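## Task

On the supply shelving, third shelf counting the lowest as first, a label roll sits on top of a cardboard box. Move that cardboard box into the cart's top tray. When finished, the label roll must still be on that third shelf and must not overhang its front edge, and every other item on that shelf must also remain on it. Release the box and back the robot away. The robot must not tip over or end up leaning, or the task fails. Anything that stays in place only because the robot is holding it does not count.

## Robot and tools

Robot: a Hello Robot Stretch 3 with a single arm. It has a two-wheeled base (0.33 m long, 0.34 m wide), a lift that rides up a mast, and an arm that telescopes out to the robot's right, ending in a wrist with yaw, pitch and roll plus a gripper. The base cannot move sideways, so moving the gripper forward or back means driving the base. An on-the-spot turn pivots about a point 0.05 m behind the front edge; with the arm retracted and wrist folded it sweeps a 0.28 m radius, and an unfolded wrist sweeps wider. Loose objects may occasionally get nudged by an outside force.

Frame: base frame has its origin on the floor between the drive wheels, x forward, y left, z up. hand_pose is reported in it, at the point where closed fingertips meet. The odometry frame is the base frame at scene start; heading is positive to the left, -3.142 to 3.142.

Tool execute_actions takes "actions", a list run in order. Each action may hold "robot", "steps" (1 to 450 control steps at 30 per second, default 1) and "until". {"steps": n} alone just waits. "robot" is one command object, a list of up to 8 commands executed in sequence (each begins once the previous one ends "done"; off_target also passes for base and gripper_m), or {"stop": true}, which brakes everything and clears the queue. A command can contain:
- "base": exactly one key. "translate_m": a relative straight drive in metres from where the base is when that command begins, positive forward, magnitude at most 1. "rotate_rad": a relative turn in radians in place, positive counter-clockwise seen from above, magnitude at most 3.2.
- "joints": absolute targets, keyed by name; unnamed joints keep their current targets. lift_m 0 to 1.1 (arm height on mast, m); arm_m 0 to 0.52 (extension, m); wrist_yaw_rad -1.345 to 4.42 (0 along the arm, positive toward the front, 3.0 folded over the base); wrist_pitch_rad -1.57 to 0.451 (negative tips fingers down); wrist_roll_rad -2.911 to 2.911; gripper_m -0.089 to 0.179 (larger is wider; actual fingertip gap is about 0.007 less when nearly shut, 0.025 less when wide, zero below 0.007); head_pan_rad -3.953 to 1.73 (positive left, -1.57 faces along the arm); head_tilt_rad -1.53 to 0.419 (negative down).
- "contact_limits": {"arm_m": effort percent 1 to 100} sets the force at which that arm motion halts; smaller is gentler, too small halts at once.
- "pause_s" (queue only): wait up to 15 s.
Motions keep running across later actions and while you think. A new command overrides at once; the rest of an old queue is thrown away. If one value is out of range or malformed, the entire call is rejected and nothing runs.
"until" ends an action early: {"robot": {"status": "ended"}} fires when nothing reads moving and no queue runs. Other fields take comparisons like [">", 0.3] or a status word or ["!=", "moving"]; {"any": {"status": "ended"}} fires when any single motion ends.

zoom_image: {"camera": head_camera, nav_camera or wrist_camera, "region": [x0, y0, x1, y1]} pixel box, top-left origin, at most 504x504, from that camera's latest image. head_camera and nav_camera are on the head; wrist_camera is on the gripper.

Before calling it, ensure everything has stopped, the gripper has let go and the robot has pulled away.

Results: base_status and joint_status give each motion's state: moving, done (within tolerance, not exact), off_target (halted short, may still push), contact_stop (lift or arm met firm resistance and went slack), time_out, stopped, not_commanded, torque_fault (wrist servo shut off for 10 s, joint limp). The base bracket shows distance travelled from wheel counts versus goal. joint_goals, measured_speeds, motor_effort (percent, bracketed peak; biased and noisy), refusals, queue (idle/running/done/dropped/stopped) and queue_left are listed. on_its_own lines appear when the robot changed a goal itself, when a joint is slack or off, when a motor's rest effort suggests a load or push, or when base_tilt deviates 3 degrees or more from the start. Lines starting refused: or dropped: name the rejected goal, counting from 0. lidar_m gives 12 ranges in 30-degree sectors, first straight ahead, counter-clockwise, at 0.17 m height. wrist_depth_mm and head_depth_mm are 7x7 median depth grids. Each result carries one image per camera.

Cautions: the gripper reading does not prove a grasp; grip by commanding below the object's width, release by opening at least 0.02 past the touch value. Fold or unfold the wrist only with lift_m 0.32 to 0.95, wrist_pitch_rad -0.4 and roll near 0; when wrist_yaw_rad is under -0.4 keep pitch at -0.5 or lower. Fast base speeds need lift_m under 0.30, arm_m under 0.03 and wrist_yaw_rad over 2.54. Pushing on something rigid with the gripper above about 0.45 m can tip the robot, especially a second push after a contact_stop; driving while gripping or hooking something fixed, or snagging furniture (worst in reverse), can also tip it. If tilt appears, reverse the last move in small steps, free the gripper, and lower lift_m to about 0.2 if still leaning. Avoid drops, slams and hard shoves, and don't knock shelf items off.

Each tool is called after "Emit:" as a command line: name --argument value for each argument, lists and objects as JSON in quotes; but a table of rows of numbers goes row by row, as --pt "numbers of a row", without its own name.

## Session

Emit:
execute_actions --actions '[]'

Scene clock: 0.00 s.
robot.base_odometry: x=+0.000 y=+0.000 heading=+0.000 (m, m, rad; robot's odometry frame)
robot.turned_by_wheels: +0.000 (rad since the last result)
robot.turned_by_imu: +0.000 (rad since the last result)
robot.base_tilt: forward=+2.9 right=-2.5 (deg)
robot.lidar_m: 1.81 1.81 2.07 1.59 1.60 2.00 2.19 2.52 2.04 1.46 1.48 1.80
robot.head_depth_mm: 2190 2383 2398 2408 2448 2439 2315 / 2196 2346 2340 2369 2374 2394 2341 / 2184 2308 2311 2322 2338 2361 2317 / 2199 2274 2266 2284 2308 2301 2301 / 2191 2220 2246 2244 2260 2268 2253 / 2155 2194 2207 2221 2240 2225 2220 / 2130 2139 1950 2111 1896 1884 1946
robot.base_status: not_commanded
robot.joint_positions: lift_m=+0.319 arm_m=+0.000 wrist_yaw_rad=+3.039 wrist_pitch_rad=-0.433 wrist_roll_rad=-0.019 gripper_m=+0.037 head_pan_rad=+0.018 head_tilt_rad=-0.018
robot.joint_goals: lift_m=+0.319 arm_m=+0.000 wrist_yaw_rad=+3.039 wrist_pitch_rad=-0.433 wrist_roll_rad=-0.019 gripper_m=+0.037 head_pan_rad=+0.018 head_tilt_rad=-0.018
robot.joint_status: lift_m=not_commanded arm_m=not_commanded wrist_yaw_rad=not_commanded wrist_pitch_rad=not_commanded wrist_roll_rad=not_commanded gripper_m=not_commanded head_pan_rad=not_commanded head_tilt_rad=not_commanded
robot.measured_speeds: translate_m=+0.000 rotate_rad=+0.000 lift_m=+0.000 arm_m=+0.000 wrist_yaw_rad=+0.000 wrist_pitch_rad=+0.000 wrist_roll_rad=+0.000 head_pan_rad=+0.000 head_tilt_rad=+0.000
robot: refusals=0 queue=idle queue_left=0
robot.motor_effort: left_wheel=+0 right_wheel=-1 lift_m=+30 arm_m=+0 wrist_yaw_rad=+0 wrist_pitch_rad=+7 wrist_roll_rad=+0 gripper_m=+0 head_pan_rad=+0 head_tilt_rad=+1 (%)
robot.hand_pose: x=+0.0016 y=+0.0763 z=+0.3280 quat_wxyz=(+0.187, +0.691, +0.118, +0.688) (m; robot's base frame)
robot.wrist_depth_mm: - - - - - - - / - - - - - - - / 845 849 903 918 951 - - / 674 702 724 723 745 762 788 / 558 577 - 597 615 625 643 / 480 503 - 524 520 531 544 / 431 - - - 449 455 466
pictures: head_camera (sideways: a quarter turn clockwise sets it upright), nav_camera (sideways: a quarter turn counterclockwise sets it upright), wrist_camera
Images, in order (width x height): head_camera 896x504, nav_camera 672x504, wrist_camera 644x364.

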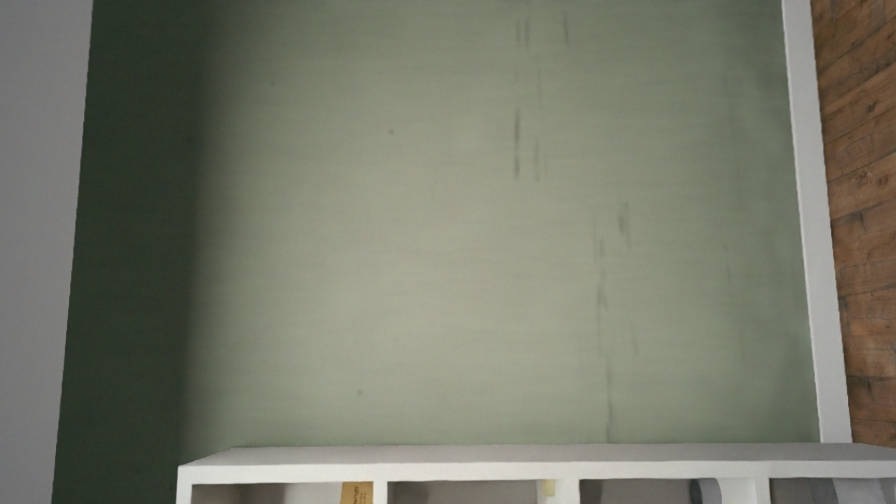

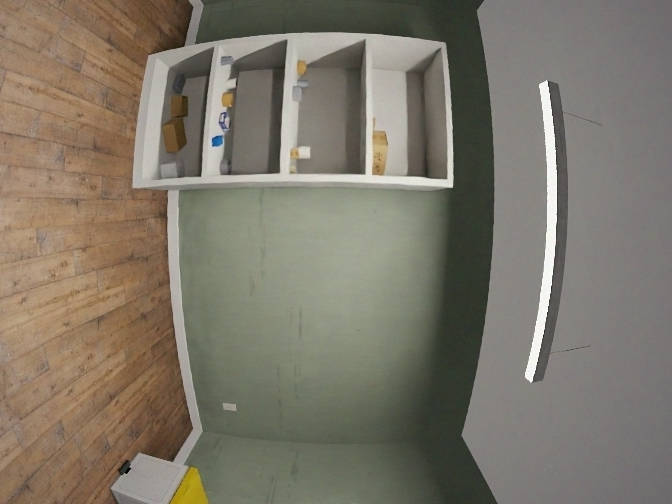

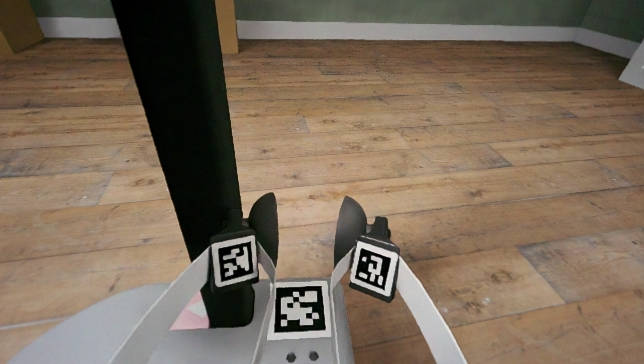

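Emit:
execute_actions --actions '[{"robot":{"joints":{"head_pan_rad":0.6,"head_tilt_rad":-0.3}},"steps":200,"until":{"robot":{"status":"ended"}}}]'

Emit:
execute_actions --actions '[{"robot":{"joints":{"head_pan_rad":-1.2,"head_tilt_rad":-0.4}},"steps":200,"until":{"robot":{"status":"ended"}}}]'

Scene clock: 5.53 s.
robot.base_odometry: x=+0.000 y=+0.000 heading=+0.000 (m, m, rad; robot's odometry frame)
robot.turned_by_wheels: +0.000 (rad since the last result)
robot.turned_by_imu: +0.000 (rad since the last result)
robot.base_tilt: forward=+2.9 right=-2.5 (deg)
robot.lidar_m: 1.81 1.81 2.07 1.59 1.61 2.00 2.19 2.52 2.04 1.46 1.48 1.81
robot.head_depth_mm: 1914 1760 2072 2198 2321 2025 1604 / 1981 2065 2139 2285 2246 1983 1612 / 2064 2173 2234 2383 2349 2034 1602 / 2138 2263 2329 2442 2487 2021 1599 / 1993 2046 2145 2201 2365 2020 1607 / 2405 2519 2650 2835 2761 2026 1599 / 2487 2604 2734 2867 2756 2014 1600
robot.base_status: not_commanded
robot.joint_positions: lift_m=+0.319 arm_m=+0.000 wrist_yaw_rad=+3.039 wrist_pitch_rad=-0.433 wrist_roll_rad=-0.019 gripper_m=+0.037 head_pan_rad=+0.593 head_tilt_rad=-0.296
robot.joint_goals: lift_m=+0.319 arm_m=+0.000 wrist_yaw_rad=+3.039 wrist_pitch_rad=-0.433 wrist_roll_rad=-0.019 gripper_m=+0.037 head_pan_rad=+0.600 head_tilt_rad=-0.300
robot.joint_status: lift_m=not_commanded arm_m=not_commanded wrist_yaw_rad=not_commanded wrist_pitch_rad=not_commanded wrist_roll_rad=not_commanded gripper_m=not_commanded head_pan_rad=done head_tilt_rad=done
robot.measured_speeds: translate_m=+0.000 rotate_rad=+0.000 lift_m=+0.000 arm_m=+0.000 wrist_yaw_rad=+0.000 wrist_pitch_rad=+0.000 wrist_roll_rad=+0.000 head_pan_rad=+0.000 head_tilt_rad=+0.000
robot: refusals=0 queue=done queue_left=0
robot.motor_effort: left_wheel=+1(0) right_wheel=-1(1) lift_m=+30(30) arm_m=+0(1) wrist_yaw_rad=+0(0) wrist_pitch_rad=+8(7) wrist_roll_rad=+0(0) gripper_m=+0(0) head_pan_rad=+4(45) head_tilt_rad=+0(15) (%)
robot.hand_pose: x=+0.0016 y=+0.0763 z=+0.3280 quat_wxyz=(+0.187, +0.691, +0.118, +0.688) (m; robot's base frame)
robot.wrist_depth_mm: - - - - - - - / - - - - - - - / 835 854 906 923 951 - - / 678 686 727 730 753 780 798 / 564 574 - 597 619 635 638 / 487 507 - 519 519 524 536 / 428 - - - 451 451 462
pictures: head_camera (sideways: a quarter turn clockwise sets it upright), nav_camera (sideways: a quarter turn counterclockwise sets it upright), wrist_camera
camera_calibration (this result's frames):
head_camera: T_world_to_cam=[[-0.257426, -0.184668, -0.948488, 1.26295], [-0.53343, 0.845611, -0.0198621, 0.0311176], [0.80572, 0.500839, -0.31619, 0.362806], [0, 0, 0, 1]] pos_world=[0.0493954, 0.0252063, 1.31323]
nav_camera: T_world_to_cam=[[0.219126, 0.187049, 0.957599, -1.20553], [0.570982, -0.820429, 0.0295987, 0.00988987], [0.791179, 0.540286, -0.286579, 0.330522], [0, 0, 0, 1]] pos_world=[-0.00298675, 0.0550304, 1.24884]
wrist_camera: T_world_to_cam=[[0.991727, -0.101622, 0.0784306, -0.0289571], [-0.000805398, -0.615896, -0.787827, 0.32514], [0.128366, 0.781246, -0.610883, 0.305933], [0, 0, 0, 1]] pos_world=[-0.0102919, -0.0416993, 0.445315]
Images, in order (width x height): head_camera 896x504, nav_camera 672x504, wrist_camera 644x364.

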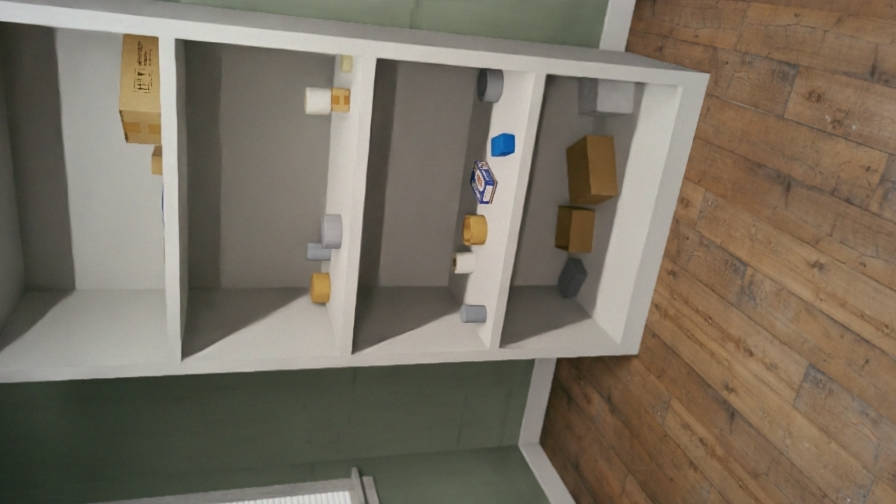

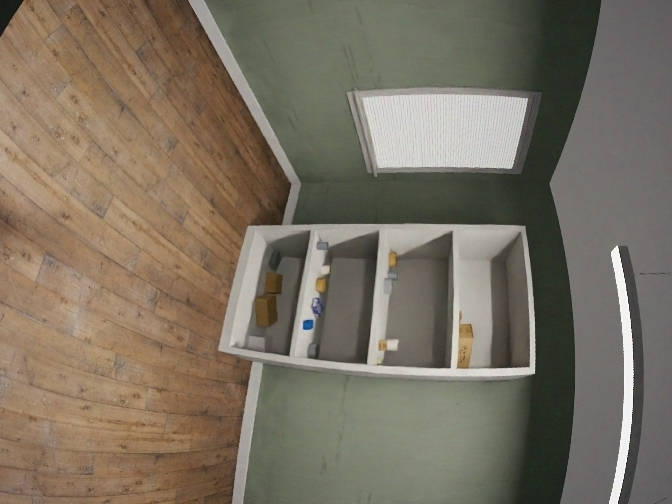

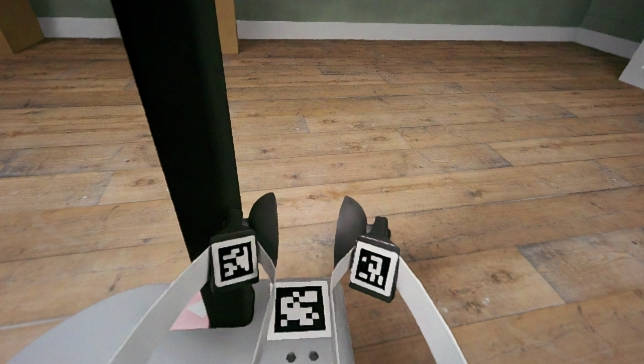

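Scene clock: 7.00 s.
robot.base_odometry: x=+0.000 y=+0.000 heading=+0.000 (m, m, rad; robot's odometry frame)
robot.turned_by_wheels: +0.000 (rad since the last result)
robot.turned_by_imu: +0.000 (rad since the last result)
robot.base_tilt: forward=+2.9 right=-2.5 (deg)
robot.lidar_m: 1.80 1.81 2.07 1.59 1.60 2.00 2.18 2.51 2.05 1.47 1.48 1.80
robot.head_depth_mm: 1564 1663 1777 1867 2058 1805 1472 / 1586 1694 1810 1804 1865 1729 1465 / 1625 1735 1860 1859 1860 1768 1466 / 1651 1770 1888 2034 2143 1790 1467 / 1689 1806 1932 2094 2225 1803 1465 / 1717 1842 1974 2142 2248 1792 1470 / 1744 1881 2024 2139 2065 1787 1461
robot.base_status: not_commanded
robot.joint_positions: lift_m=+0.319 arm_m=+0.000 wrist_yaw_rad=+3.039 wrist_pitch_rad=-0.433 wrist_roll_rad=-0.019 gripper_m=+0.037 head_pan_rad=-1.193 head_tilt_rad=-0.395
robot.joint_goals: lift_m=+0.319 arm_m=+0.000 wrist_yaw_rad=+3.039 wrist_pitch_rad=-0.433 wrist_roll_rad=-0.019 gripper_m=+0.037 head_pan_rad=-1.200 head_tilt_rad=-0.400
robot.joint_status: lift_m=not_commanded arm_m=not_commanded wrist_yaw_rad=not_commanded wrist_pitch_rad=not_commanded wrist_roll_rad=not_commanded gripper_m=not_commanded head_pan_rad=done head_tilt_rad=done
robot.measured_speeds: translate_m=+0.000 rotate_rad=+0.000 lift_m=+0.000 arm_m=+0.000 wrist_yaw_rad=+0.000 wrist_pitch_rad=+0.000 wrist_roll_rad=+0.000 head_pan_rad=+0.000 head_tilt_rad=+0.000
robot: refusals=0 queue=done queue_left=0
robot.motor_effort: left_wheel=+1(1) right_wheel=-1(1) lift_m=+30(30) arm_m=+0(0) wrist_yaw_rad=+0(0) wrist_pitch_rad=+7(7) wrist_roll_rad=+0(0) gripper_m=+0(0) head_pan_rad=-4(54) head_tilt_rad=-2(8) (%)
robot.hand_pose: x=+0.0016 y=+0.0763 z=+0.3280 quat_wxyz=(+0.187, +0.691, +0.118, +0.688) (m; robot's base frame)
robot.wrist_depth_mm: - - - - - - - / - - - - - - - / 838 847 909 925 945 - - / 671 686 720 733 746 778 806 / 560 574 - 600 620 624 644 / 486 505 - 521 517 530 535 / 428 - - - 448 454 461
pictures: head_camera (sideways: a quarter turn clockwise sets it upright), nav_camera (sideways: a quarter turn counterclockwise sets it upright), wrist_camera
camera_calibration (this result's frames):
head_camera: T_world_to_cam=[[-0.159615, 0.37658, -0.91253, 1.21542], [0.939077, 0.342955, -0.0227289, 0.0258648], [0.304398, -0.860563, -0.408378, 0.485836], [0, 0, 0, 1]] pos_world=[0.021823, -0.0484803, 1.3081]
nav_camera: T_world_to_cam=[[0.17049, -0.340642, 0.924606, -1.16216], [-0.922201, -0.3857, 0.0279474, 0.0211519], [0.3471, -0.857437, -0.379899, 0.45468], [0, 0, 0, 1]] pos_world=[0.0598226, 0.00213844, 1.24668]
wrist_camera: T_world_to_cam=[[0.991727, -0.101622, 0.078431, -0.0289573], [-0.000805356, -0.615897, -0.787827, 0.32514], [0.128366, 0.781245, -0.610883, 0.305934], [0, 0, 0, 1]] pos_world=[-0.0102919, -0.0416993, 0.445315]
Images, in order (width x height): head_camera 896x504, nav_camera 672x504, wrist_camera 644x364.

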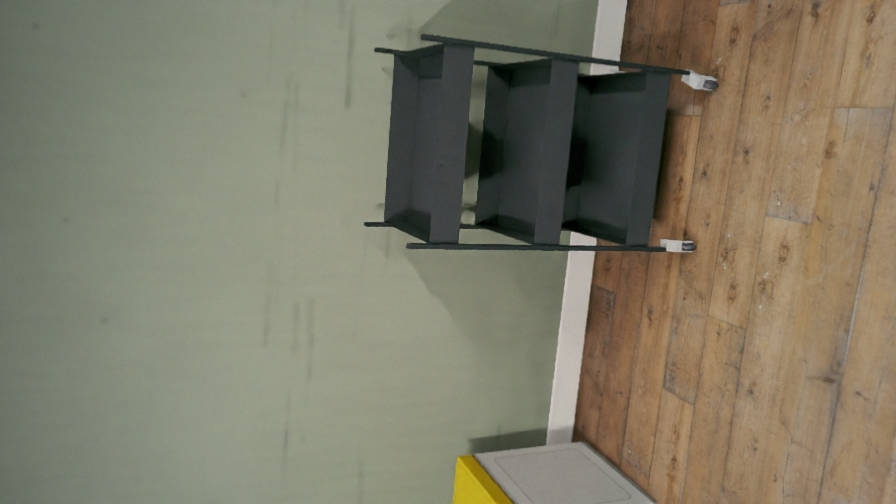

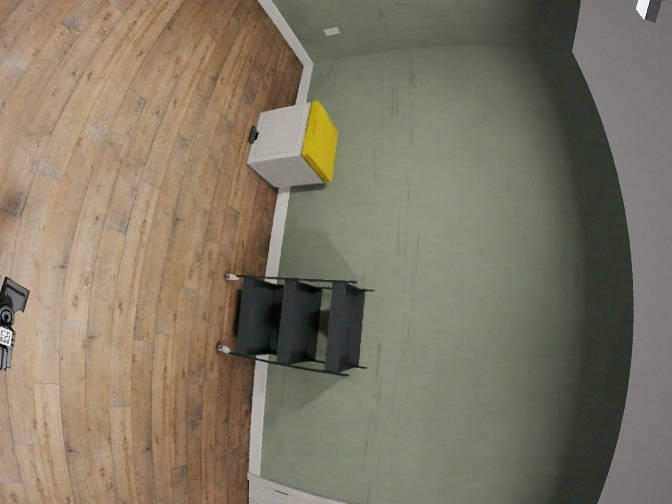

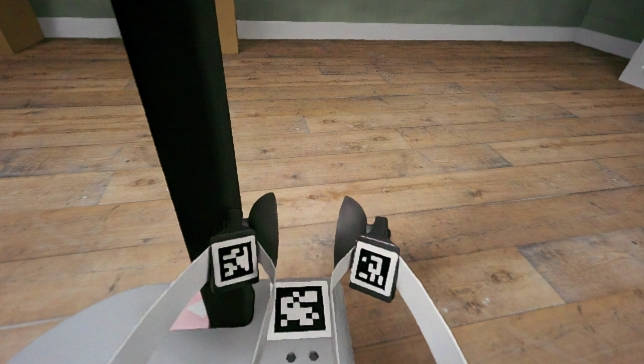

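Emit:
execute_actions --actions '[{"robot":[{"base":{"rotate_rad":0.528},"joints":{"head_pan_rad":-1.57,"head_tilt_rad":-0.35}},{"base":{"translate_m":0.7}},{"base":{"translate_m":0.69}},{"base":{"rotate_rad":1.043}}],"steps":450,"until":{"robot":{"status":"ended"}}}]'

Scene clock: 41.53 s.
robot.base_odometry: x=+1.002 y=+0.584 heading=+0.528 (m, m, rad; robot's odometry frame)
robot.turned_by_wheels: +0.528 (rad since the last result)
robot.turned_by_imu: +0.539 (rad since the last result)
robot.base_tilt: forward=+3.0 right=-2.6 (deg)
robot.lidar_m: 0.93 0.96 1.45 1.47 1.69 3.27 3.31 2.06 1.88 1.91 1.32 0.74
robot.head_depth_mm: 1957 2080 2201 2263 2008 1874 1514 / 2035 2151 2286 2388 2124 1865 1519 / 2103 2217 2370 2528 2465 1876 1511 / 2176 2306 2467 2642 2465 1865 1507 / 2241 2379 2526 2704 2486 1871 1508 / 2036 2119 2217 2306 2285 1869 1512 / 1747 1812 1874 1952 2040 1873 1506
robot.base_status: moving (translate_m +0.4602 of +0.6900)
robot.joint_positions: lift_m=+0.319 arm_m=+0.000 wrist_yaw_rad=+3.039 wrist_pitch_rad=-0.433 wrist_roll_rad=-0.019 gripper_m=+0.037 head_pan_rad=-1.563 head_tilt_rad=-0.359
robot.joint_goals: lift_m=+0.319 arm_m=+0.000 wrist_yaw_rad=+3.039 wrist_pitch_rad=-0.433 wrist_roll_rad=-0.019 gripper_m=+0.037 head_pan_rad=-1.570 head_tilt_rad=-0.350
robot.joint_status: lift_m=not_commanded arm_m=not_commanded wrist_yaw_rad=not_commanded wrist_pitch_rad=not_commanded wrist_roll_rad=not_commanded gripper_m=not_commanded head_pan_rad=done head_tilt_rad=done
robot.measured_speeds: translate_m=+0.100 rotate_rad=+0.000 lift_m=+0.000 arm_m=+0.000 wrist_yaw_rad=+0.000 wrist_pitch_rad=+0.000 wrist_roll_rad=+0.000 head_pan_rad=+0.000 head_tilt_rad=+0.000
robot: refusals=0 queue=running queue_left=1
robot.motor_effort: left_wheel=+0(8) right_wheel=+3(3) lift_m=+30(30) arm_m=+0(0) wrist_yaw_rad=+0(0) wrist_pitch_rad=+7(7) wrist_roll_rad=+0(0) gripper_m=+0(0) head_pan_rad=-4(37) head_tilt_rad=+3(8) (%)
robot.hand_pose: x=+0.0016 y=+0.0763 z=+0.3280 quat_wxyz=(+0.187, +0.691, +0.118, +0.688) (m; robot's base frame)
robot.wrist_depth_mm: - - - - - - - / - - - - - - - / 836 857 909 923 965 - - / 674 693 721 730 746 767 789 / 565 572 - 598 618 620 639 / 480 508 - 523 524 526 537 / 432 - - - 448 457 465
pictures: head_camera (sideways: a quarter turn clockwise sets it upright), nav_camera (sideways: a quarter turn counterclockwise sets it upright), wrist_camera
camera_calibration (this result's frames):
head_camera: T_world_to_cam=[[-0.0123062, 0.375929, -0.926567, 1.23284], [0.999548, -0.0208084, -0.0217179, 0.0241808], [-0.0274447, -0.926415, -0.375503, 0.445078], [0, 0, 0, 1]] pos_world=[0.00321677, -0.0506293, 1.30996]
nav_camera: T_world_to_cam=[[0.0354425, -0.345947, 0.937584, -1.17827], [-0.999281, -0.0249298, 0.0285762, 0.0208021], [0.013488, -0.937923, -0.346582, 0.413357], [0, 0, 0, 1]] pos_world=[0.0569727, -0.019404, 1.2474]
wrist_camera: T_world_to_cam=[[0.991727, -0.101622, 0.0784307, -0.0289574], [-0.00080544, -0.615896, -0.787827, 0.325139], [0.128366, 0.781246, -0.610883, 0.305935], [0, 0, 0, 1]] pos_world=[-0.0102919, -0.0417016, 0.445315]
Images, in order (width x height): head_camera 896x504, nav_camera 672x504, wrist_camera 644x364.

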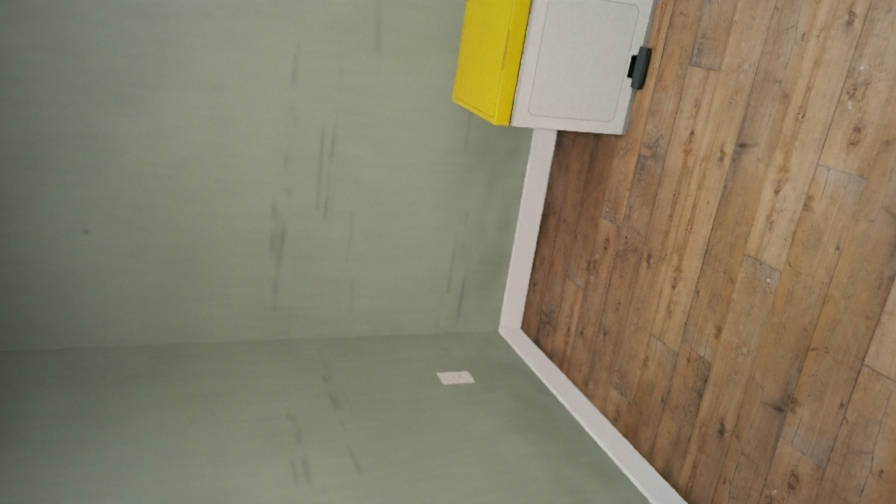

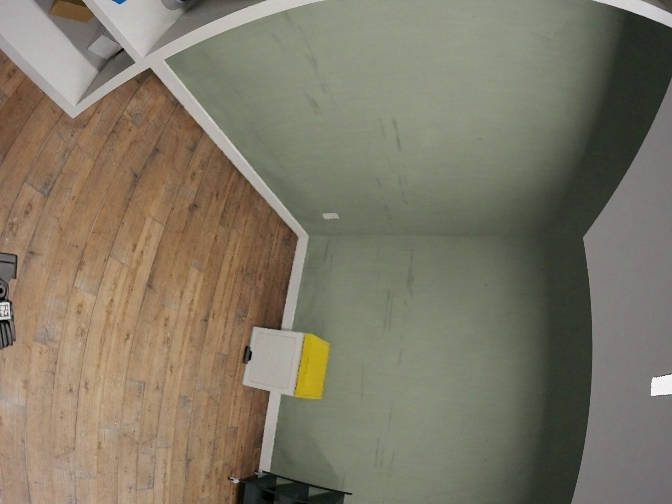

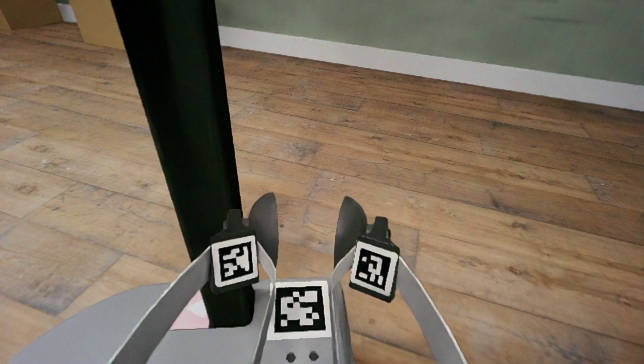

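Emit:
execute_actions --actions '[{"steps":300,"until":{"robot":{"status":"ended"}}}]'

Scene clock: 47.37 s.
robot.base_odometry: x=+1.201 y=+0.700 heading=+1.571 (m, m, rad; robot's odometry frame)
robot.turned_by_wheels: +1.043 (rad since the last result)
robot.turned_by_imu: +1.057 (rad since the last result)
robot.base_tilt: forward=+2.9 right=-2.6 (deg)
robot.lidar_m: 1.37 1.38 1.70 2.79 3.52 2.23 1.97 1.65 0.58 0.72 0.71 0.74
robot.head_depth_mm: 561 573 587 598 586 634 688 / 650 722 741 726 596 810 828 / 759 870 931 821 596 1051 892 / 762 861 920 660 596 1065 892 / 767 849 904 872 594 1063 893 / 773 834 888 870 592 1032 866 / 775 821 871 868 593 1030 868
robot.base_status: done (rotate_rad +1.0429 of +1.0430)
robot.joint_positions: lift_m=+0.319 arm_m=+0.000 wrist_yaw_rad=+3.039 wrist_pitch_rad=-0.433 wrist_roll_rad=-0.019 gripper_m=+0.037 head_pan_rad=-1.563 head_tilt_rad=-0.359
robot.joint_goals: lift_m=+0.319 arm_m=+0.000 wrist_yaw_rad=+3.039 wrist_pitch_rad=-0.433 wrist_roll_rad=-0.019 gripper_m=+0.037 head_pan_rad=-1.570 head_tilt_rad=-0.350
robot.joint_status: lift_m=not_commanded arm_m=not_commanded wrist_yaw_rad=not_commanded wrist_pitch_rad=not_commanded wrist_roll_rad=not_commanded gripper_m=not_commanded head_pan_rad=done head_tilt_rad=done
robot.measured_speeds: translate_m=+0.000 rotate_rad=+0.000 lift_m=+0.000 arm_m=+0.000 wrist_yaw_rad=+0.000 wrist_pitch_rad=+0.000 wrist_roll_rad=+0.000 head_pan_rad=+0.000 head_tilt_rad=+0.000
robot: refusals=0 queue=done queue_left=0
robot.motor_effort: left_wheel=-2(8) right_wheel=+1(3) lift_m=+30(30) arm_m=+0(0) wrist_yaw_rad=+0(0) wrist_pitch_rad=+7(7) wrist_roll_rad=+0(0) gripper_m=+0(0) head_pan_rad=-4(4) head_tilt_rad=+3(2) (%)
robot.hand_pose: x=+0.0016 y=+0.0763 z=+0.3280 quat_wxyz=(+0.187, +0.691, +0.118, +0.688) (m; robot's base frame)
robot.wrist_depth_mm: - - - - - - - / - - - - - - - / 841 866 904 939 944 - - / 679 684 730 735 753 766 783 / 561 570 - 597 617 628 649 / 481 508 - 523 520 528 540 / 429 - - - 446 455 469
pictures: head_camera (sideways: a quarter turn clockwise sets it upright), nav_camera (sideways: a quarter turn counterclockwise sets it upright), wrist_camera
camera_calibration (this result's frames):
head_camera: T_world_to_cam=[[-0.0122768, 0.375868, -0.926592, 1.23287], [0.999546, -0.0208868, -0.021716, 0.0241783], [-0.0275159, -0.926438, -0.375441, 0.444999], [0, 0, 0, 1]] pos_world=[0.00321287, -0.0506285, 1.30996]
nav_camera: T_world_to_cam=[[0.0354154, -0.345888, 0.937607, -1.1783], [-0.999283, -0.024851, 0.0285773, 0.0208006], [0.0134159, -0.937947, -0.34652, 0.413277], [0, 0, 0, 1]] pos_world=[0.0569712, -0.0194115, 1.2474]
wrist_camera: T_world_to_cam=[[0.991727, -0.101622, 0.0784307, -0.028958], [-0.000805463, -0.615897, -0.787827, 0.325135], [0.128366, 0.781245, -0.610883, 0.30594], [0, 0, 0, 1]] pos_world=[-0.0102919, -0.041707, 0.445315]
Images, in order (width x height): head_camera 896x504, nav_camera 672x504, wrist_camera 644x364.

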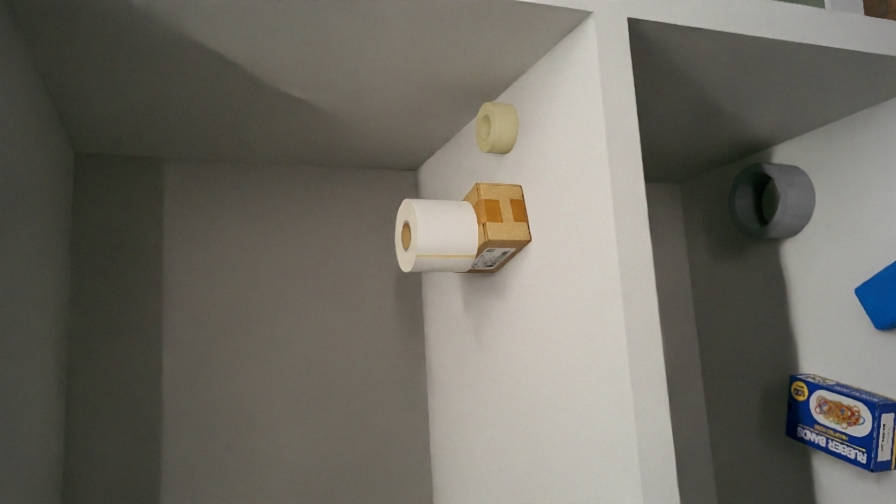

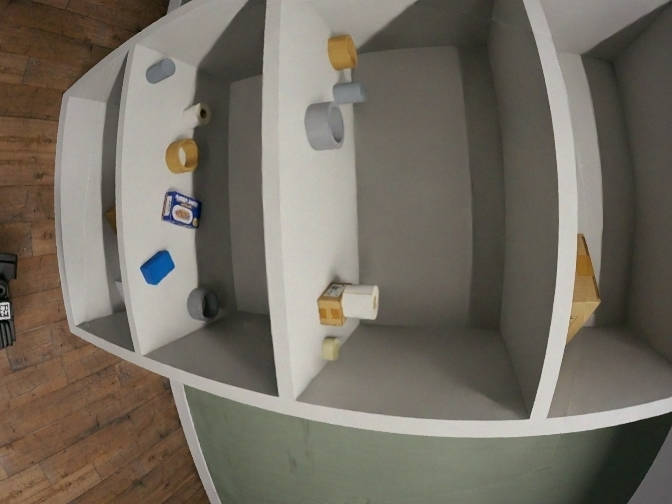

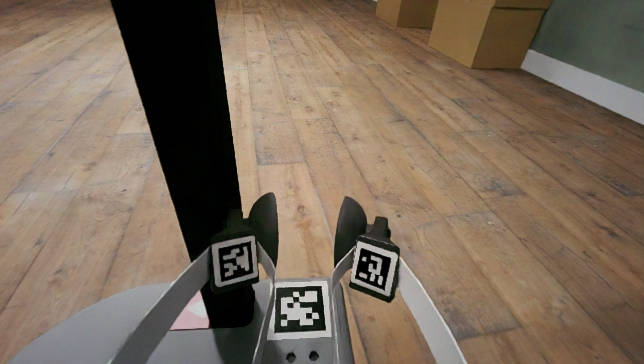

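Emit:
execute_actions --actions '[{"robot":[{"joints":{"lift_m":0.75,"wrist_pitch_rad":-0.4,"wrist_roll_rad":0,"head_tilt_rad":-0.6}},{"joints":{"wrist_yaw_rad":0.0,"gripper_m":0.15}},{"joints":{"wrist_pitch_rad":0.0}}],"steps":450,"until":{"robot":{"status":"ended"}}}]'

Scene clock: 74.83 s.
robot.base_odometry: x=+1.201 y=+0.700 heading=+1.571 (m, m, rad; robot's odometry frame)
robot.turned_by_wheels: +0.000 (rad since the last result)
robot.turned_by_imu: +0.000 (rad since the last result)
robot.base_tilt: forward=+2.9 right=-2.5 (deg)
robot.lidar_m: 1.37 1.38 1.70 2.78 3.55 2.24 1.97 1.65 0.58 0.72 0.71 0.75
robot.head_depth_mm: 563 581 599 607 706 1438 1287 / 705 733 688 608 840 843 1017 / 824 891 666 607 1026 880 1196 / 811 873 651 581 1056 860 - / 797 876 727 578 1062 858 1180 / 787 862 724 556 1061 875 1156 / 774 848 721 554 1058 875 1130
robot.base_status: done (rotate_rad +1.0429 of +1.0430)
robot.joint_positions: lift_m=+0.749 arm_m=+0.000 wrist_yaw_rad=+0.004 wrist_pitch_rad=-0.021 wrist_roll_rad=-0.003 gripper_m=+0.150 head_pan_rad=-1.563 head_tilt_rad=-0.592
robot.joint_goals: lift_m=+0.750 arm_m=+0.000 wrist_yaw_rad=+0.000 wrist_pitch_rad=+0.000 wrist_roll_rad=+0.000 gripper_m=+0.150 head_pan_rad=-1.570 head_tilt_rad=-0.600
robot.joint_status: lift_m=done arm_m=not_commanded wrist_yaw_rad=done wrist_pitch_rad=done wrist_roll_rad=done gripper_m=done head_pan_rad=done head_tilt_rad=done
robot.measured_speeds: translate_m=+0.000 rotate_rad=+0.000 lift_m=+0.000 arm_m=+0.000 wrist_yaw_rad=+0.000 wrist_pitch_rad=+0.000 wrist_roll_rad=+0.000 head_pan_rad=+0.000 head_tilt_rad=+0.000
robot: refusals=0 queue=done queue_left=0
robot.motor_effort: left_wheel=-2(2) right_wheel=+0(1) lift_m=+41(41) arm_m=+0(0) wrist_yaw_rad=-2(3) wrist_pitch_rad=+11(14) wrist_roll_rad=+2(3) gripper_m=-1(83) head_pan_rad=-5(5) head_tilt_rad=-3(14) (%)
robot.hand_pose: x=-0.0205 y=-0.4006 z=+0.8587 quat_wxyz=(+0.708, +0.009, -0.706, -0.007) (m; robot's base frame)
robot.wrist_depth_mm: 212 218 226 237 247 266 753 / 599 592 500 428 375 279 802 / 629 646 664 693 514 312 851 / 644 666 697 719 517 310 865 / 668 697 730 757 508 314 928 / 667 619 673 679 511 - 973 / 453 474 506 531 495 348 -
pictures: head_camera (sideways: a quarter turn clockwise sets it upright), nav_camera (sideways: a quarter turn counterclockwise sets it upright), wrist_camera
camera_calibration (this result's frames):
head_camera: T_world_to_cam=[[-0.0138006, 0.57979, -0.814649, 1.08688], [0.999499, -0.0152023, -0.0277516, 0.0320288], [-0.0284747, -0.814624, -0.57929, 0.710248], [0, 0, 0, 1]] pos_world=[0.0032109, -0.0510895, 1.29775]
nav_camera: T_world_to_cam=[[0.0369682, -0.553163, 0.832252, -1.04088], [-0.999238, -0.0308832, 0.0238589, 0.0269512], [0.0125047, -0.8325, -0.553884, 0.68311], [0, 0, 0, 1]] pos_world=[0.0568681, -0.00625541, 1.244]
wrist_camera: T_world_to_cam=[[-0.99801, 0.0273054, 0.0568359, -0.0677887], [-0.0484208, 0.245496, -0.968188, 0.948435], [-0.0403897, -0.969013, -0.243686, -0.014414], [0, 0, 0, 1]] pos_world=[-0.022312, -0.244954, 0.918604]
Images, in order (width x height): head_camera 896x504, nav_camera 672x504, wrist_camera 644x364.

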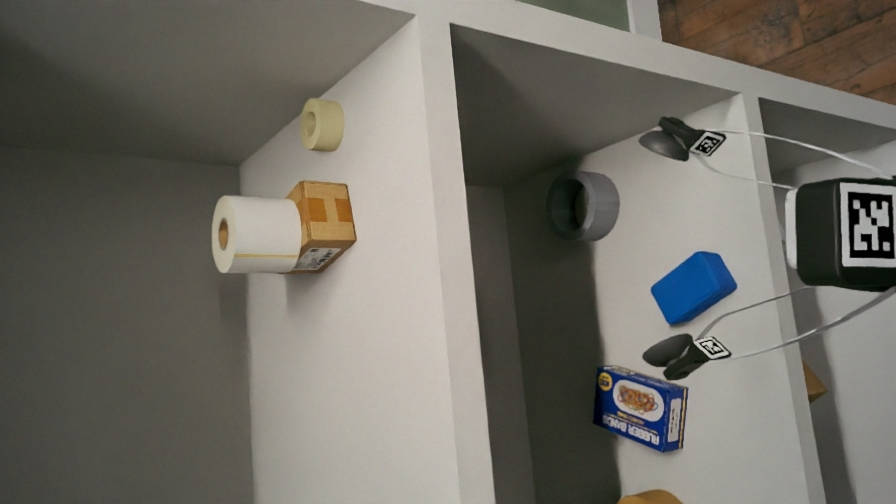

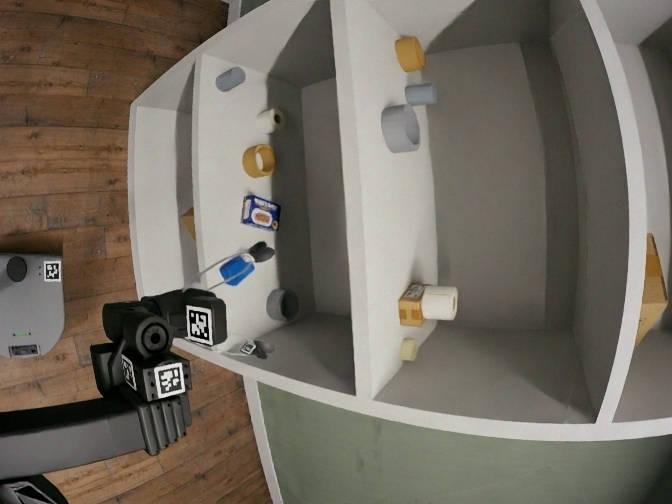

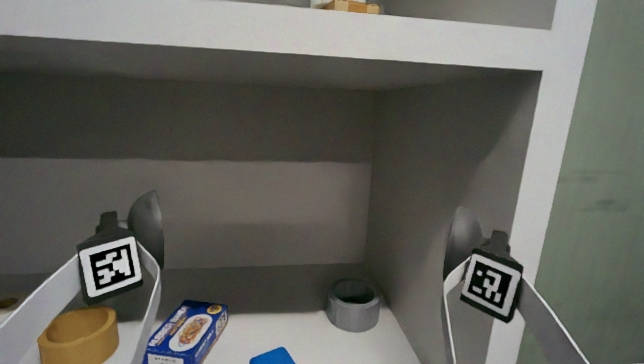

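Emit:
execute_actions --actions '[{"robot":[{"joints":{"lift_m":0.95,"head_tilt_rad":-0.5}},{"joints":{"arm_m":0.15}}],"steps":450,"until":{"robot":{"status":"ended"}}}]'

Scene clock: 89.03 s.
robot.base_odometry: x=+1.201 y=+0.700 heading=+1.571 (m, m, rad; robot's odometry frame)
robot.turned_by_wheels: +0.000 (rad since the last result)
robot.turned_by_imu: +0.000 (rad since the last result)
robot.base_tilt: forward=+2.9 right=-2.6 (deg)
robot.lidar_m: 1.37 1.38 1.70 2.79 3.53 2.23 1.98 1.65 0.57 0.72 0.71 0.74
robot.head_depth_mm: 561 578 594 - - 1127 1324 / 702 727 742 - - 860 846 / 818 878 883 - - 923 833 / 805 876 665 - - 920 810 / 792 860 904 620 1095 946 811 / 781 846 887 620 1095 904 791 / 769 830 873 619 1092 942 792
robot.base_status: done (rotate_rad +1.0429 of +1.0430)
robot.joint_positions: lift_m=+0.949 arm_m=+0.150 wrist_yaw_rad=+0.002 wrist_pitch_rad=-0.020 wrist_roll_rad=-0.003 gripper_m=+0.150 head_pan_rad=-1.563 head_tilt_rad=-0.507
robot.joint_goals: lift_m=+0.950 arm_m=+0.150 wrist_yaw_rad=+0.000 wrist_pitch_rad=+0.000 wrist_roll_rad=+0.000 gripper_m=+0.150 head_pan_rad=-1.570 head_tilt_rad=-0.500
robot.joint_status: lift_m=done arm_m=done wrist_yaw_rad=done wrist_pitch_rad=done wrist_roll_rad=done gripper_m=done head_pan_rad=done head_tilt_rad=done
robot.measured_speeds: translate_m=+0.000 rotate_rad=+0.000 lift_m=+0.000 arm_m=+0.000 wrist_yaw_rad=+0.000 wrist_pitch_rad=+0.000 wrist_roll_rad=+0.000 head_pan_rad=+0.000 head_tilt_rad=+0.000
robot: refusals=0 queue=done queue_left=0
robot.motor_effort: left_wheel=-1(1) right_wheel=+1(1) lift_m=+41(41) arm_m=+4(5) wrist_yaw_rad=-2(2) wrist_pitch_rad=+10(11) wrist_roll_rad=+2(2) gripper_m=+0(0) head_pan_rad=-4(4) head_tilt_rad=+2(8) (%)
robot.hand_pose: x=-0.0208 y=-0.5503 z=+1.0591 quat_wxyz=(+0.708, +0.008, -0.706, -0.006) (m; robot's base frame)
robot.wrist_depth_mm: 459 478 495 512 471 282 202 / 475 498 511 537 468 282 201 / 491 515 531 540 463 281 201 / 472 503 515 270 445 281 201 / 302 330 316 270 297 259 201 / - 212 226 232 234 - 201 / 170 174 177 179 182 185 185
pictures: head_camera (sideways: a quarter turn clockwise sets it upright), nav_camera (sideways: a quarter turn counterclockwise sets it upright), wrist_camera
camera_calibration (this result's frames):
head_camera: T_world_to_cam=[[-0.0132496, 0.508569, -0.860919, 1.14721], [0.999517, -0.0174836, -0.0257107, 0.0293745], [-0.0281276, -0.860844, -0.508091, 0.617613], [0, 0, 0, 1]] pos_world=[0.00321169, -0.0512516, 1.30221]
nav_camera: T_world_to_cam=[[0.0364067, -0.480544, 0.876215, -1.09821], [-0.999255, -0.028766, 0.0257429, 0.0244959], [0.0128346, -0.876499, -0.481233, 0.588583], [0, 0, 0, 1]] pos_world=[0.0569055, -0.0111399, 1.24488]
wrist_camera: T_world_to_cam=[[-0.99798, 0.0285136, 0.0567787, -0.0746526], [-0.0481332, 0.244036, -0.968571, 1.1788], [-0.0414734, -0.969347, -0.24217, -0.112418], [0, 0, 0, 1]] pos_world=[-0.0224248, -0.394512, 1.11876]
Images, in order (width x height): head_camera 896x504, nav_camera 672x504, wrist_camera 644x364.

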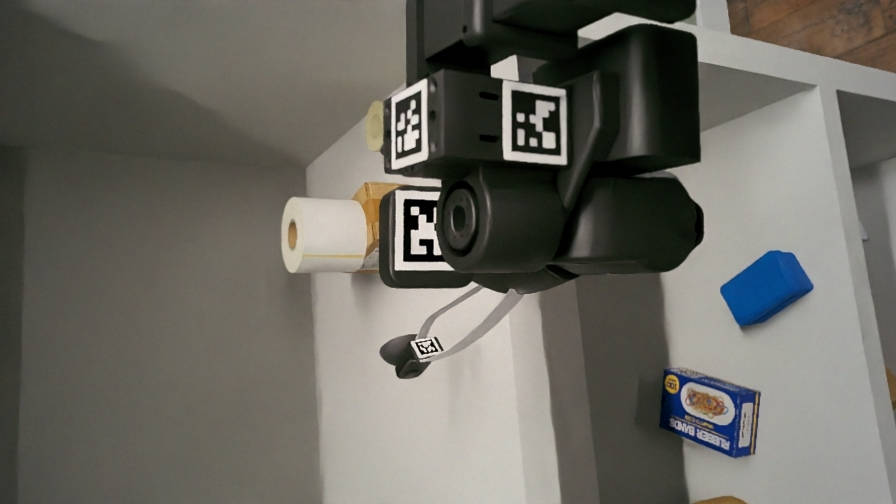

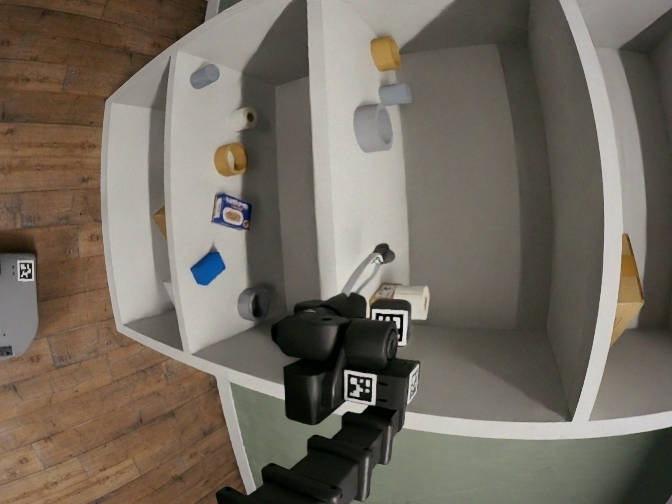

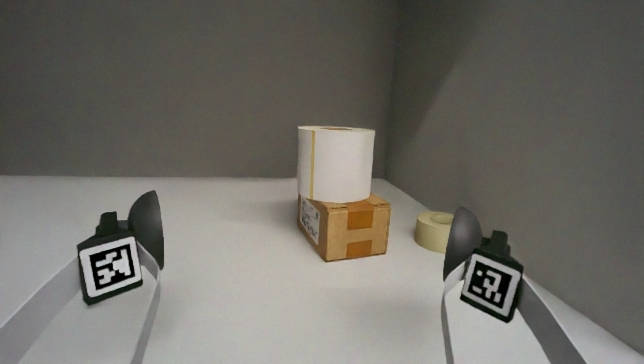

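Emit:
execute_actions --actions '[{"robot":[{"base":{"translate_m":-0.03},"joints":{"lift_m":0.96,"arm_m":0.22}}],"steps":450,"until":{"robot":{"status":"ended"}}}]'

Scene clock: 100.93 s.
robot.base_odometry: x=+1.201 y=+0.670 heading=+1.571 (m, m, rad; robot's odometry frame)
robot.turned_by_wheels: +0.000 (rad since the last result)
robot.turned_by_imu: +0.000 (rad since the last result)
robot.base_tilt: forward=+2.9 right=-2.6 (deg)
robot.lidar_m: 1.39 1.42 1.72 2.87 3.53 2.21 1.95 1.66 0.56 0.66 0.72 0.77
robot.head_depth_mm: 502 515 526 - 649 1498 1361 / 627 649 665 - 738 765 838 / 798 866 914 - 1029 928 853 / 807 879 917 - 1095 947 830 / 796 867 909 622 1095 946 806 / 784 848 896 620 1093 918 809 / 772 836 879 619 1089 917 793
robot.base_status: done (translate_m -0.0300 of -0.0300)
robot.joint_positions: lift_m=+0.959 arm_m=+0.220 wrist_yaw_rad=+0.002 wrist_pitch_rad=-0.020 wrist_roll_rad=-0.003 gripper_m=+0.150 head_pan_rad=-1.563 head_tilt_rad=-0.507
robot.joint_goals: lift_m=+0.960 arm_m=+0.220 wrist_yaw_rad=+0.000 wrist_pitch_rad=+0.000 wrist_roll_rad=+0.000 gripper_m=+0.150 head_pan_rad=-1.570 head_tilt_rad=-0.500
robot.joint_status: lift_m=done arm_m=done wrist_yaw_rad=done wrist_pitch_rad=done wrist_roll_rad=done gripper_m=done head_pan_rad=done head_tilt_rad=done
robot.measured_speeds: translate_m=+0.000 rotate_rad=+0.000 lift_m=+0.000 arm_m=+0.000 wrist_yaw_rad=+0.000 wrist_pitch_rad=+0.000 wrist_roll_rad=+0.000 head_pan_rad=+0.000 head_tilt_rad=+0.000
robot: refusals=0 queue=done queue_left=0
robot.motor_effort: left_wheel=-2(7) right_wheel=+0(1) lift_m=+41(42) arm_m=+4(7) wrist_yaw_rad=-1(1) wrist_pitch_rad=+10(10) wrist_roll_rad=+2(2) gripper_m=+0(0) head_pan_rad=-5(4) head_tilt_rad=+2(2) (%)
robot.hand_pose: x=-0.0209 y=-0.6203 z=+1.0691 quat_wxyz=(+0.708, +0.008, -0.706, -0.006) (m; robot's base frame)
robot.wrist_depth_mm: 406 424 440 457 376 227 163 / 424 432 454 472 382 228 162 / 439 454 467 489 377 228 163 / 451 465 483 196 376 228 163 / 321 355 315 203 335 210 163 / - 227 241 201 233 - 162 / 184 187 190 193 197 199 156
pictures: head_camera (sideways: a quarter turn clockwise sets it upright), nav_camera (sideways: a quarter turn counterclockwise sets it upright), wrist_camera
camera_calibration (this result's frames):
head_camera: T_world_to_cam=[[-0.0132495, 0.508562, -0.860923, 1.14721], [0.999517, -0.017484, -0.0257105, 0.0293743], [-0.0281278, -0.860848, -0.508085, 0.617604], [0, 0, 0, 1]] pos_world=[0.00321168, -0.0512516, 1.30221]
nav_camera: T_world_to_cam=[[0.0364066, -0.480537, 0.876218, -1.09821], [-0.999255, -0.0287655, 0.025743, 0.0244956], [0.0128344, -0.876503, -0.481226, 0.588573], [0, 0, 0, 1]] pos_world=[0.0569055, -0.0111404, 1.24488]
wrist_camera: T_world_to_cam=[[-0.997977, 0.0286154, 0.0567777, -0.0731857], [-0.0481086, 0.244011, -0.968579, 1.20556], [-0.0415707, -0.96935, -0.24214, -0.177891], [0, 0, 0, 1]] pos_world=[-0.0224348, -0.464515, 1.12876]
Images, in order (width x height): head_camera 896x504, nav_camera 672x504, wrist_camera 644x364.

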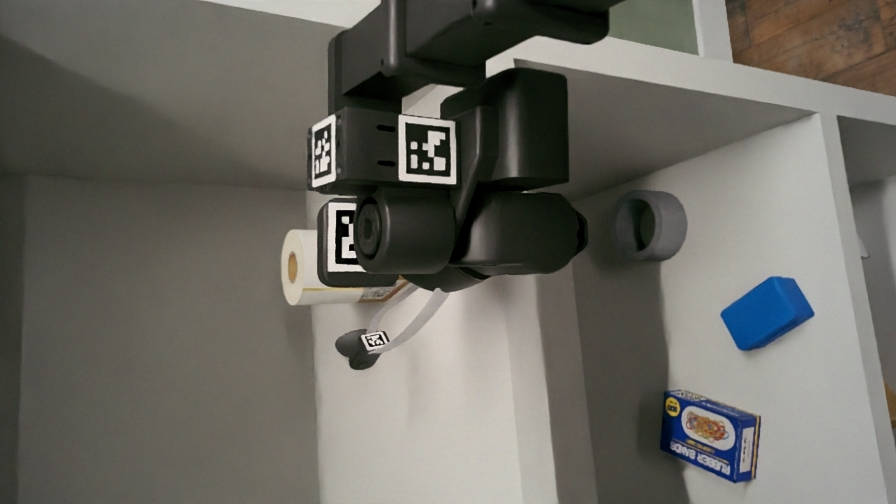

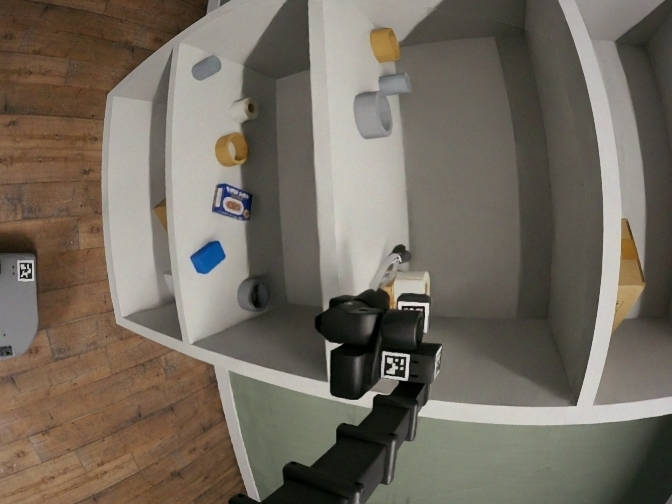

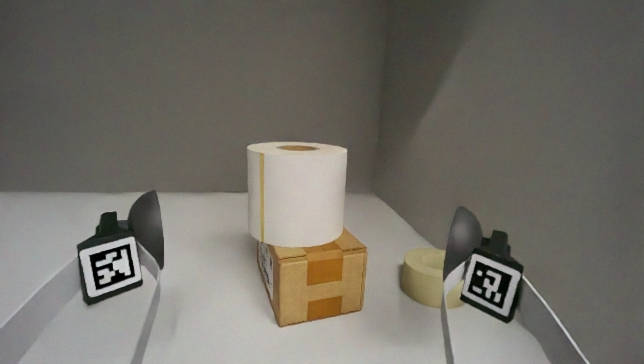

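Emit:
execute_actions --actions '[{"robot":[{"joints":{"arm_m":0.30}},{"joints":{"gripper_m":0.05}},{"pause_s":0.5},{"joints":{"lift_m":0.985}}],"steps":450,"until":{"robot":{"status":"ended"}}}]'

Scene clock: 118.00 s.
robot.base_odometry: x=+1.201 y=+0.670 heading=+1.571 (m, m, rad; robot's odometry frame)
robot.turned_by_wheels: +0.000 (rad since the last result)
robot.turned_by_imu: +0.000 (rad since the last result)
robot.base_tilt: forward=+2.9 right=-2.5 (deg)
robot.lidar_m: 1.39 1.41 1.72 2.87 3.54 2.21 1.94 1.65 0.56 0.66 0.72 0.77
robot.head_depth_mm: 503 515 - - 655 1491 1357 / 628 647 - 598 729 762 842 / 799 867 - 572 999 927 855 / 810 875 - 570 1137 944 830 / 799 865 907 621 1096 946 805 / 785 848 893 620 1093 919 810 / 772 836 877 618 1090 918 791
robot.base_status: done (translate_m -0.0300 of -0.0300)
robot.joint_positions: lift_m=+0.984 arm_m=+0.300 wrist_yaw_rad=+0.002 wrist_pitch_rad=-0.030 wrist_roll_rad=-0.003 gripper_m=+0.051 head_pan_rad=-1.563 head_tilt_rad=-0.507
robot.joint_goals: lift_m=+0.985 arm_m=+0.300 wrist_yaw_rad=+0.000 wrist_pitch_rad=+0.000 wrist_roll_rad=+0.000 gripper_m=+0.050 head_pan_rad=-1.570 head_tilt_rad=-0.500
robot.joint_status: lift_m=done arm_m=done wrist_yaw_rad=done wrist_pitch_rad=done wrist_roll_rad=done gripper_m=done head_pan_rad=done head_tilt_rad=done
robot.measured_speeds: translate_m=+0.000 rotate_rad=+0.000 lift_m=+0.000 arm_m=+0.000 wrist_yaw_rad=+0.000 wrist_pitch_rad=+0.000 wrist_roll_rad=+0.000 head_pan_rad=+0.000 head_tilt_rad=+0.000
robot: refusals=0 queue=done queue_left=0
robot.motor_effort: left_wheel=-1(2) right_wheel=+0(1) lift_m=+42(42) arm_m=+4(5) wrist_yaw_rad=-1(2) wrist_pitch_rad=+16(16) wrist_roll_rad=+2(2) gripper_m=-13(87) head_pan_rad=-4(5) head_tilt_rad=+1(3) (%)
robot.hand_pose: x=-0.0209 y=-0.7000 z=+1.0912 quat_wxyz=(+0.708, +0.012, -0.706, -0.010) (m; robot's base frame)
robot.wrist_depth_mm: 343 353 366 381 351 213 152 / 355 367 384 399 352 212 152 / 364 380 397 415 352 212 152 / 380 393 403 125 322 211 152 / 365 375 119 115 274 211 151 / 267 269 129 120 261 211 152 / 216 214 199 142 225 191 151
pictures: head_camera (sideways: a quarter turn clockwise sets it upright), nav_camera (sideways: a quarter turn counterclockwise sets it upright), wrist_camera
camera_calibration (this result's frames):
head_camera: T_world_to_cam=[[-0.0132494, 0.508554, -0.860928, 1.14722], [0.999517, -0.0174841, -0.0257102, 0.029374], [-0.0281276, -0.860853, -0.508076, 0.617593], [0, 0, 0, 1]] pos_world=[0.00321169, -0.0512516, 1.30221]
nav_camera: T_world_to_cam=[[0.0364066, -0.480529, 0.876223, -1.09822], [-0.999255, -0.0287654, 0.0257432, 0.0244954], [0.0128345, -0.876507, -0.481218, 0.588562], [0, 0, 0, 1]] pos_world=[0.0569055, -0.011141, 1.24488]
wrist_camera: T_world_to_cam=[[-0.997975, 0.0279972, 0.0571097, -0.0729598], [-0.0481327, 0.254505, -0.965873, 1.25087], [-0.0415764, -0.966666, -0.252642, -0.236433], [0, 0, 0, 1]] pos_world=[-0.0224341, -0.544863, 1.15262]
Images, in order (width x height): head_camera 896x504, nav_camera 672x504, wrist_camera 644x364.

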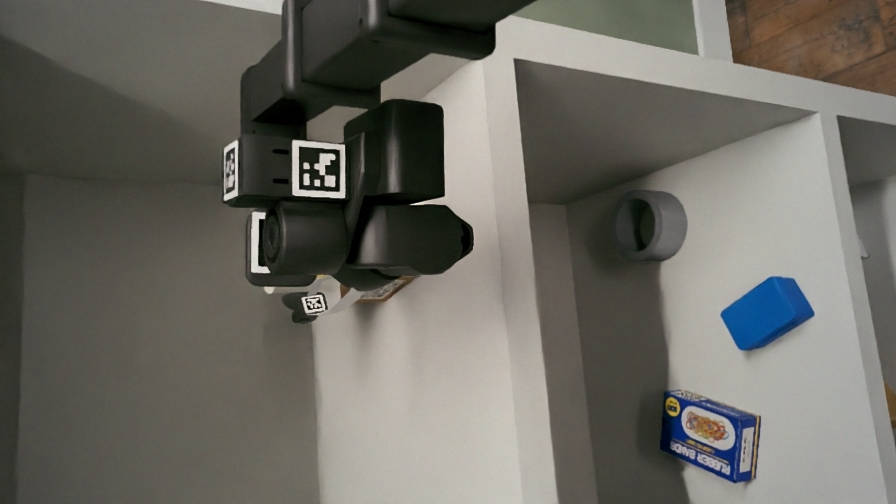

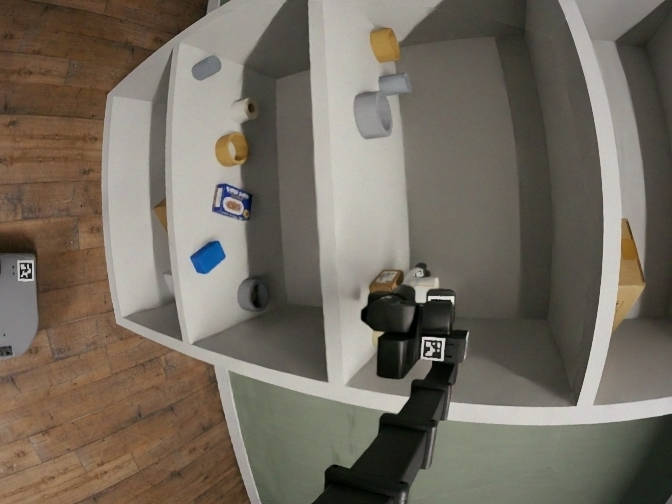

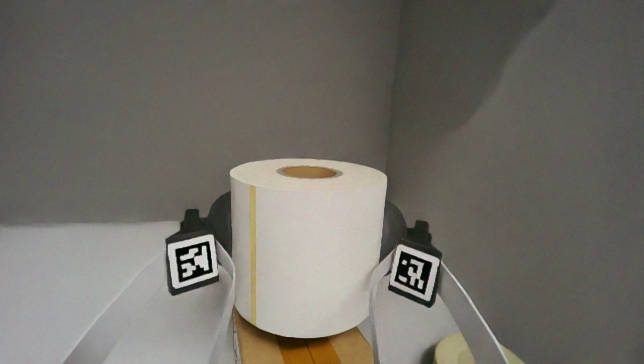

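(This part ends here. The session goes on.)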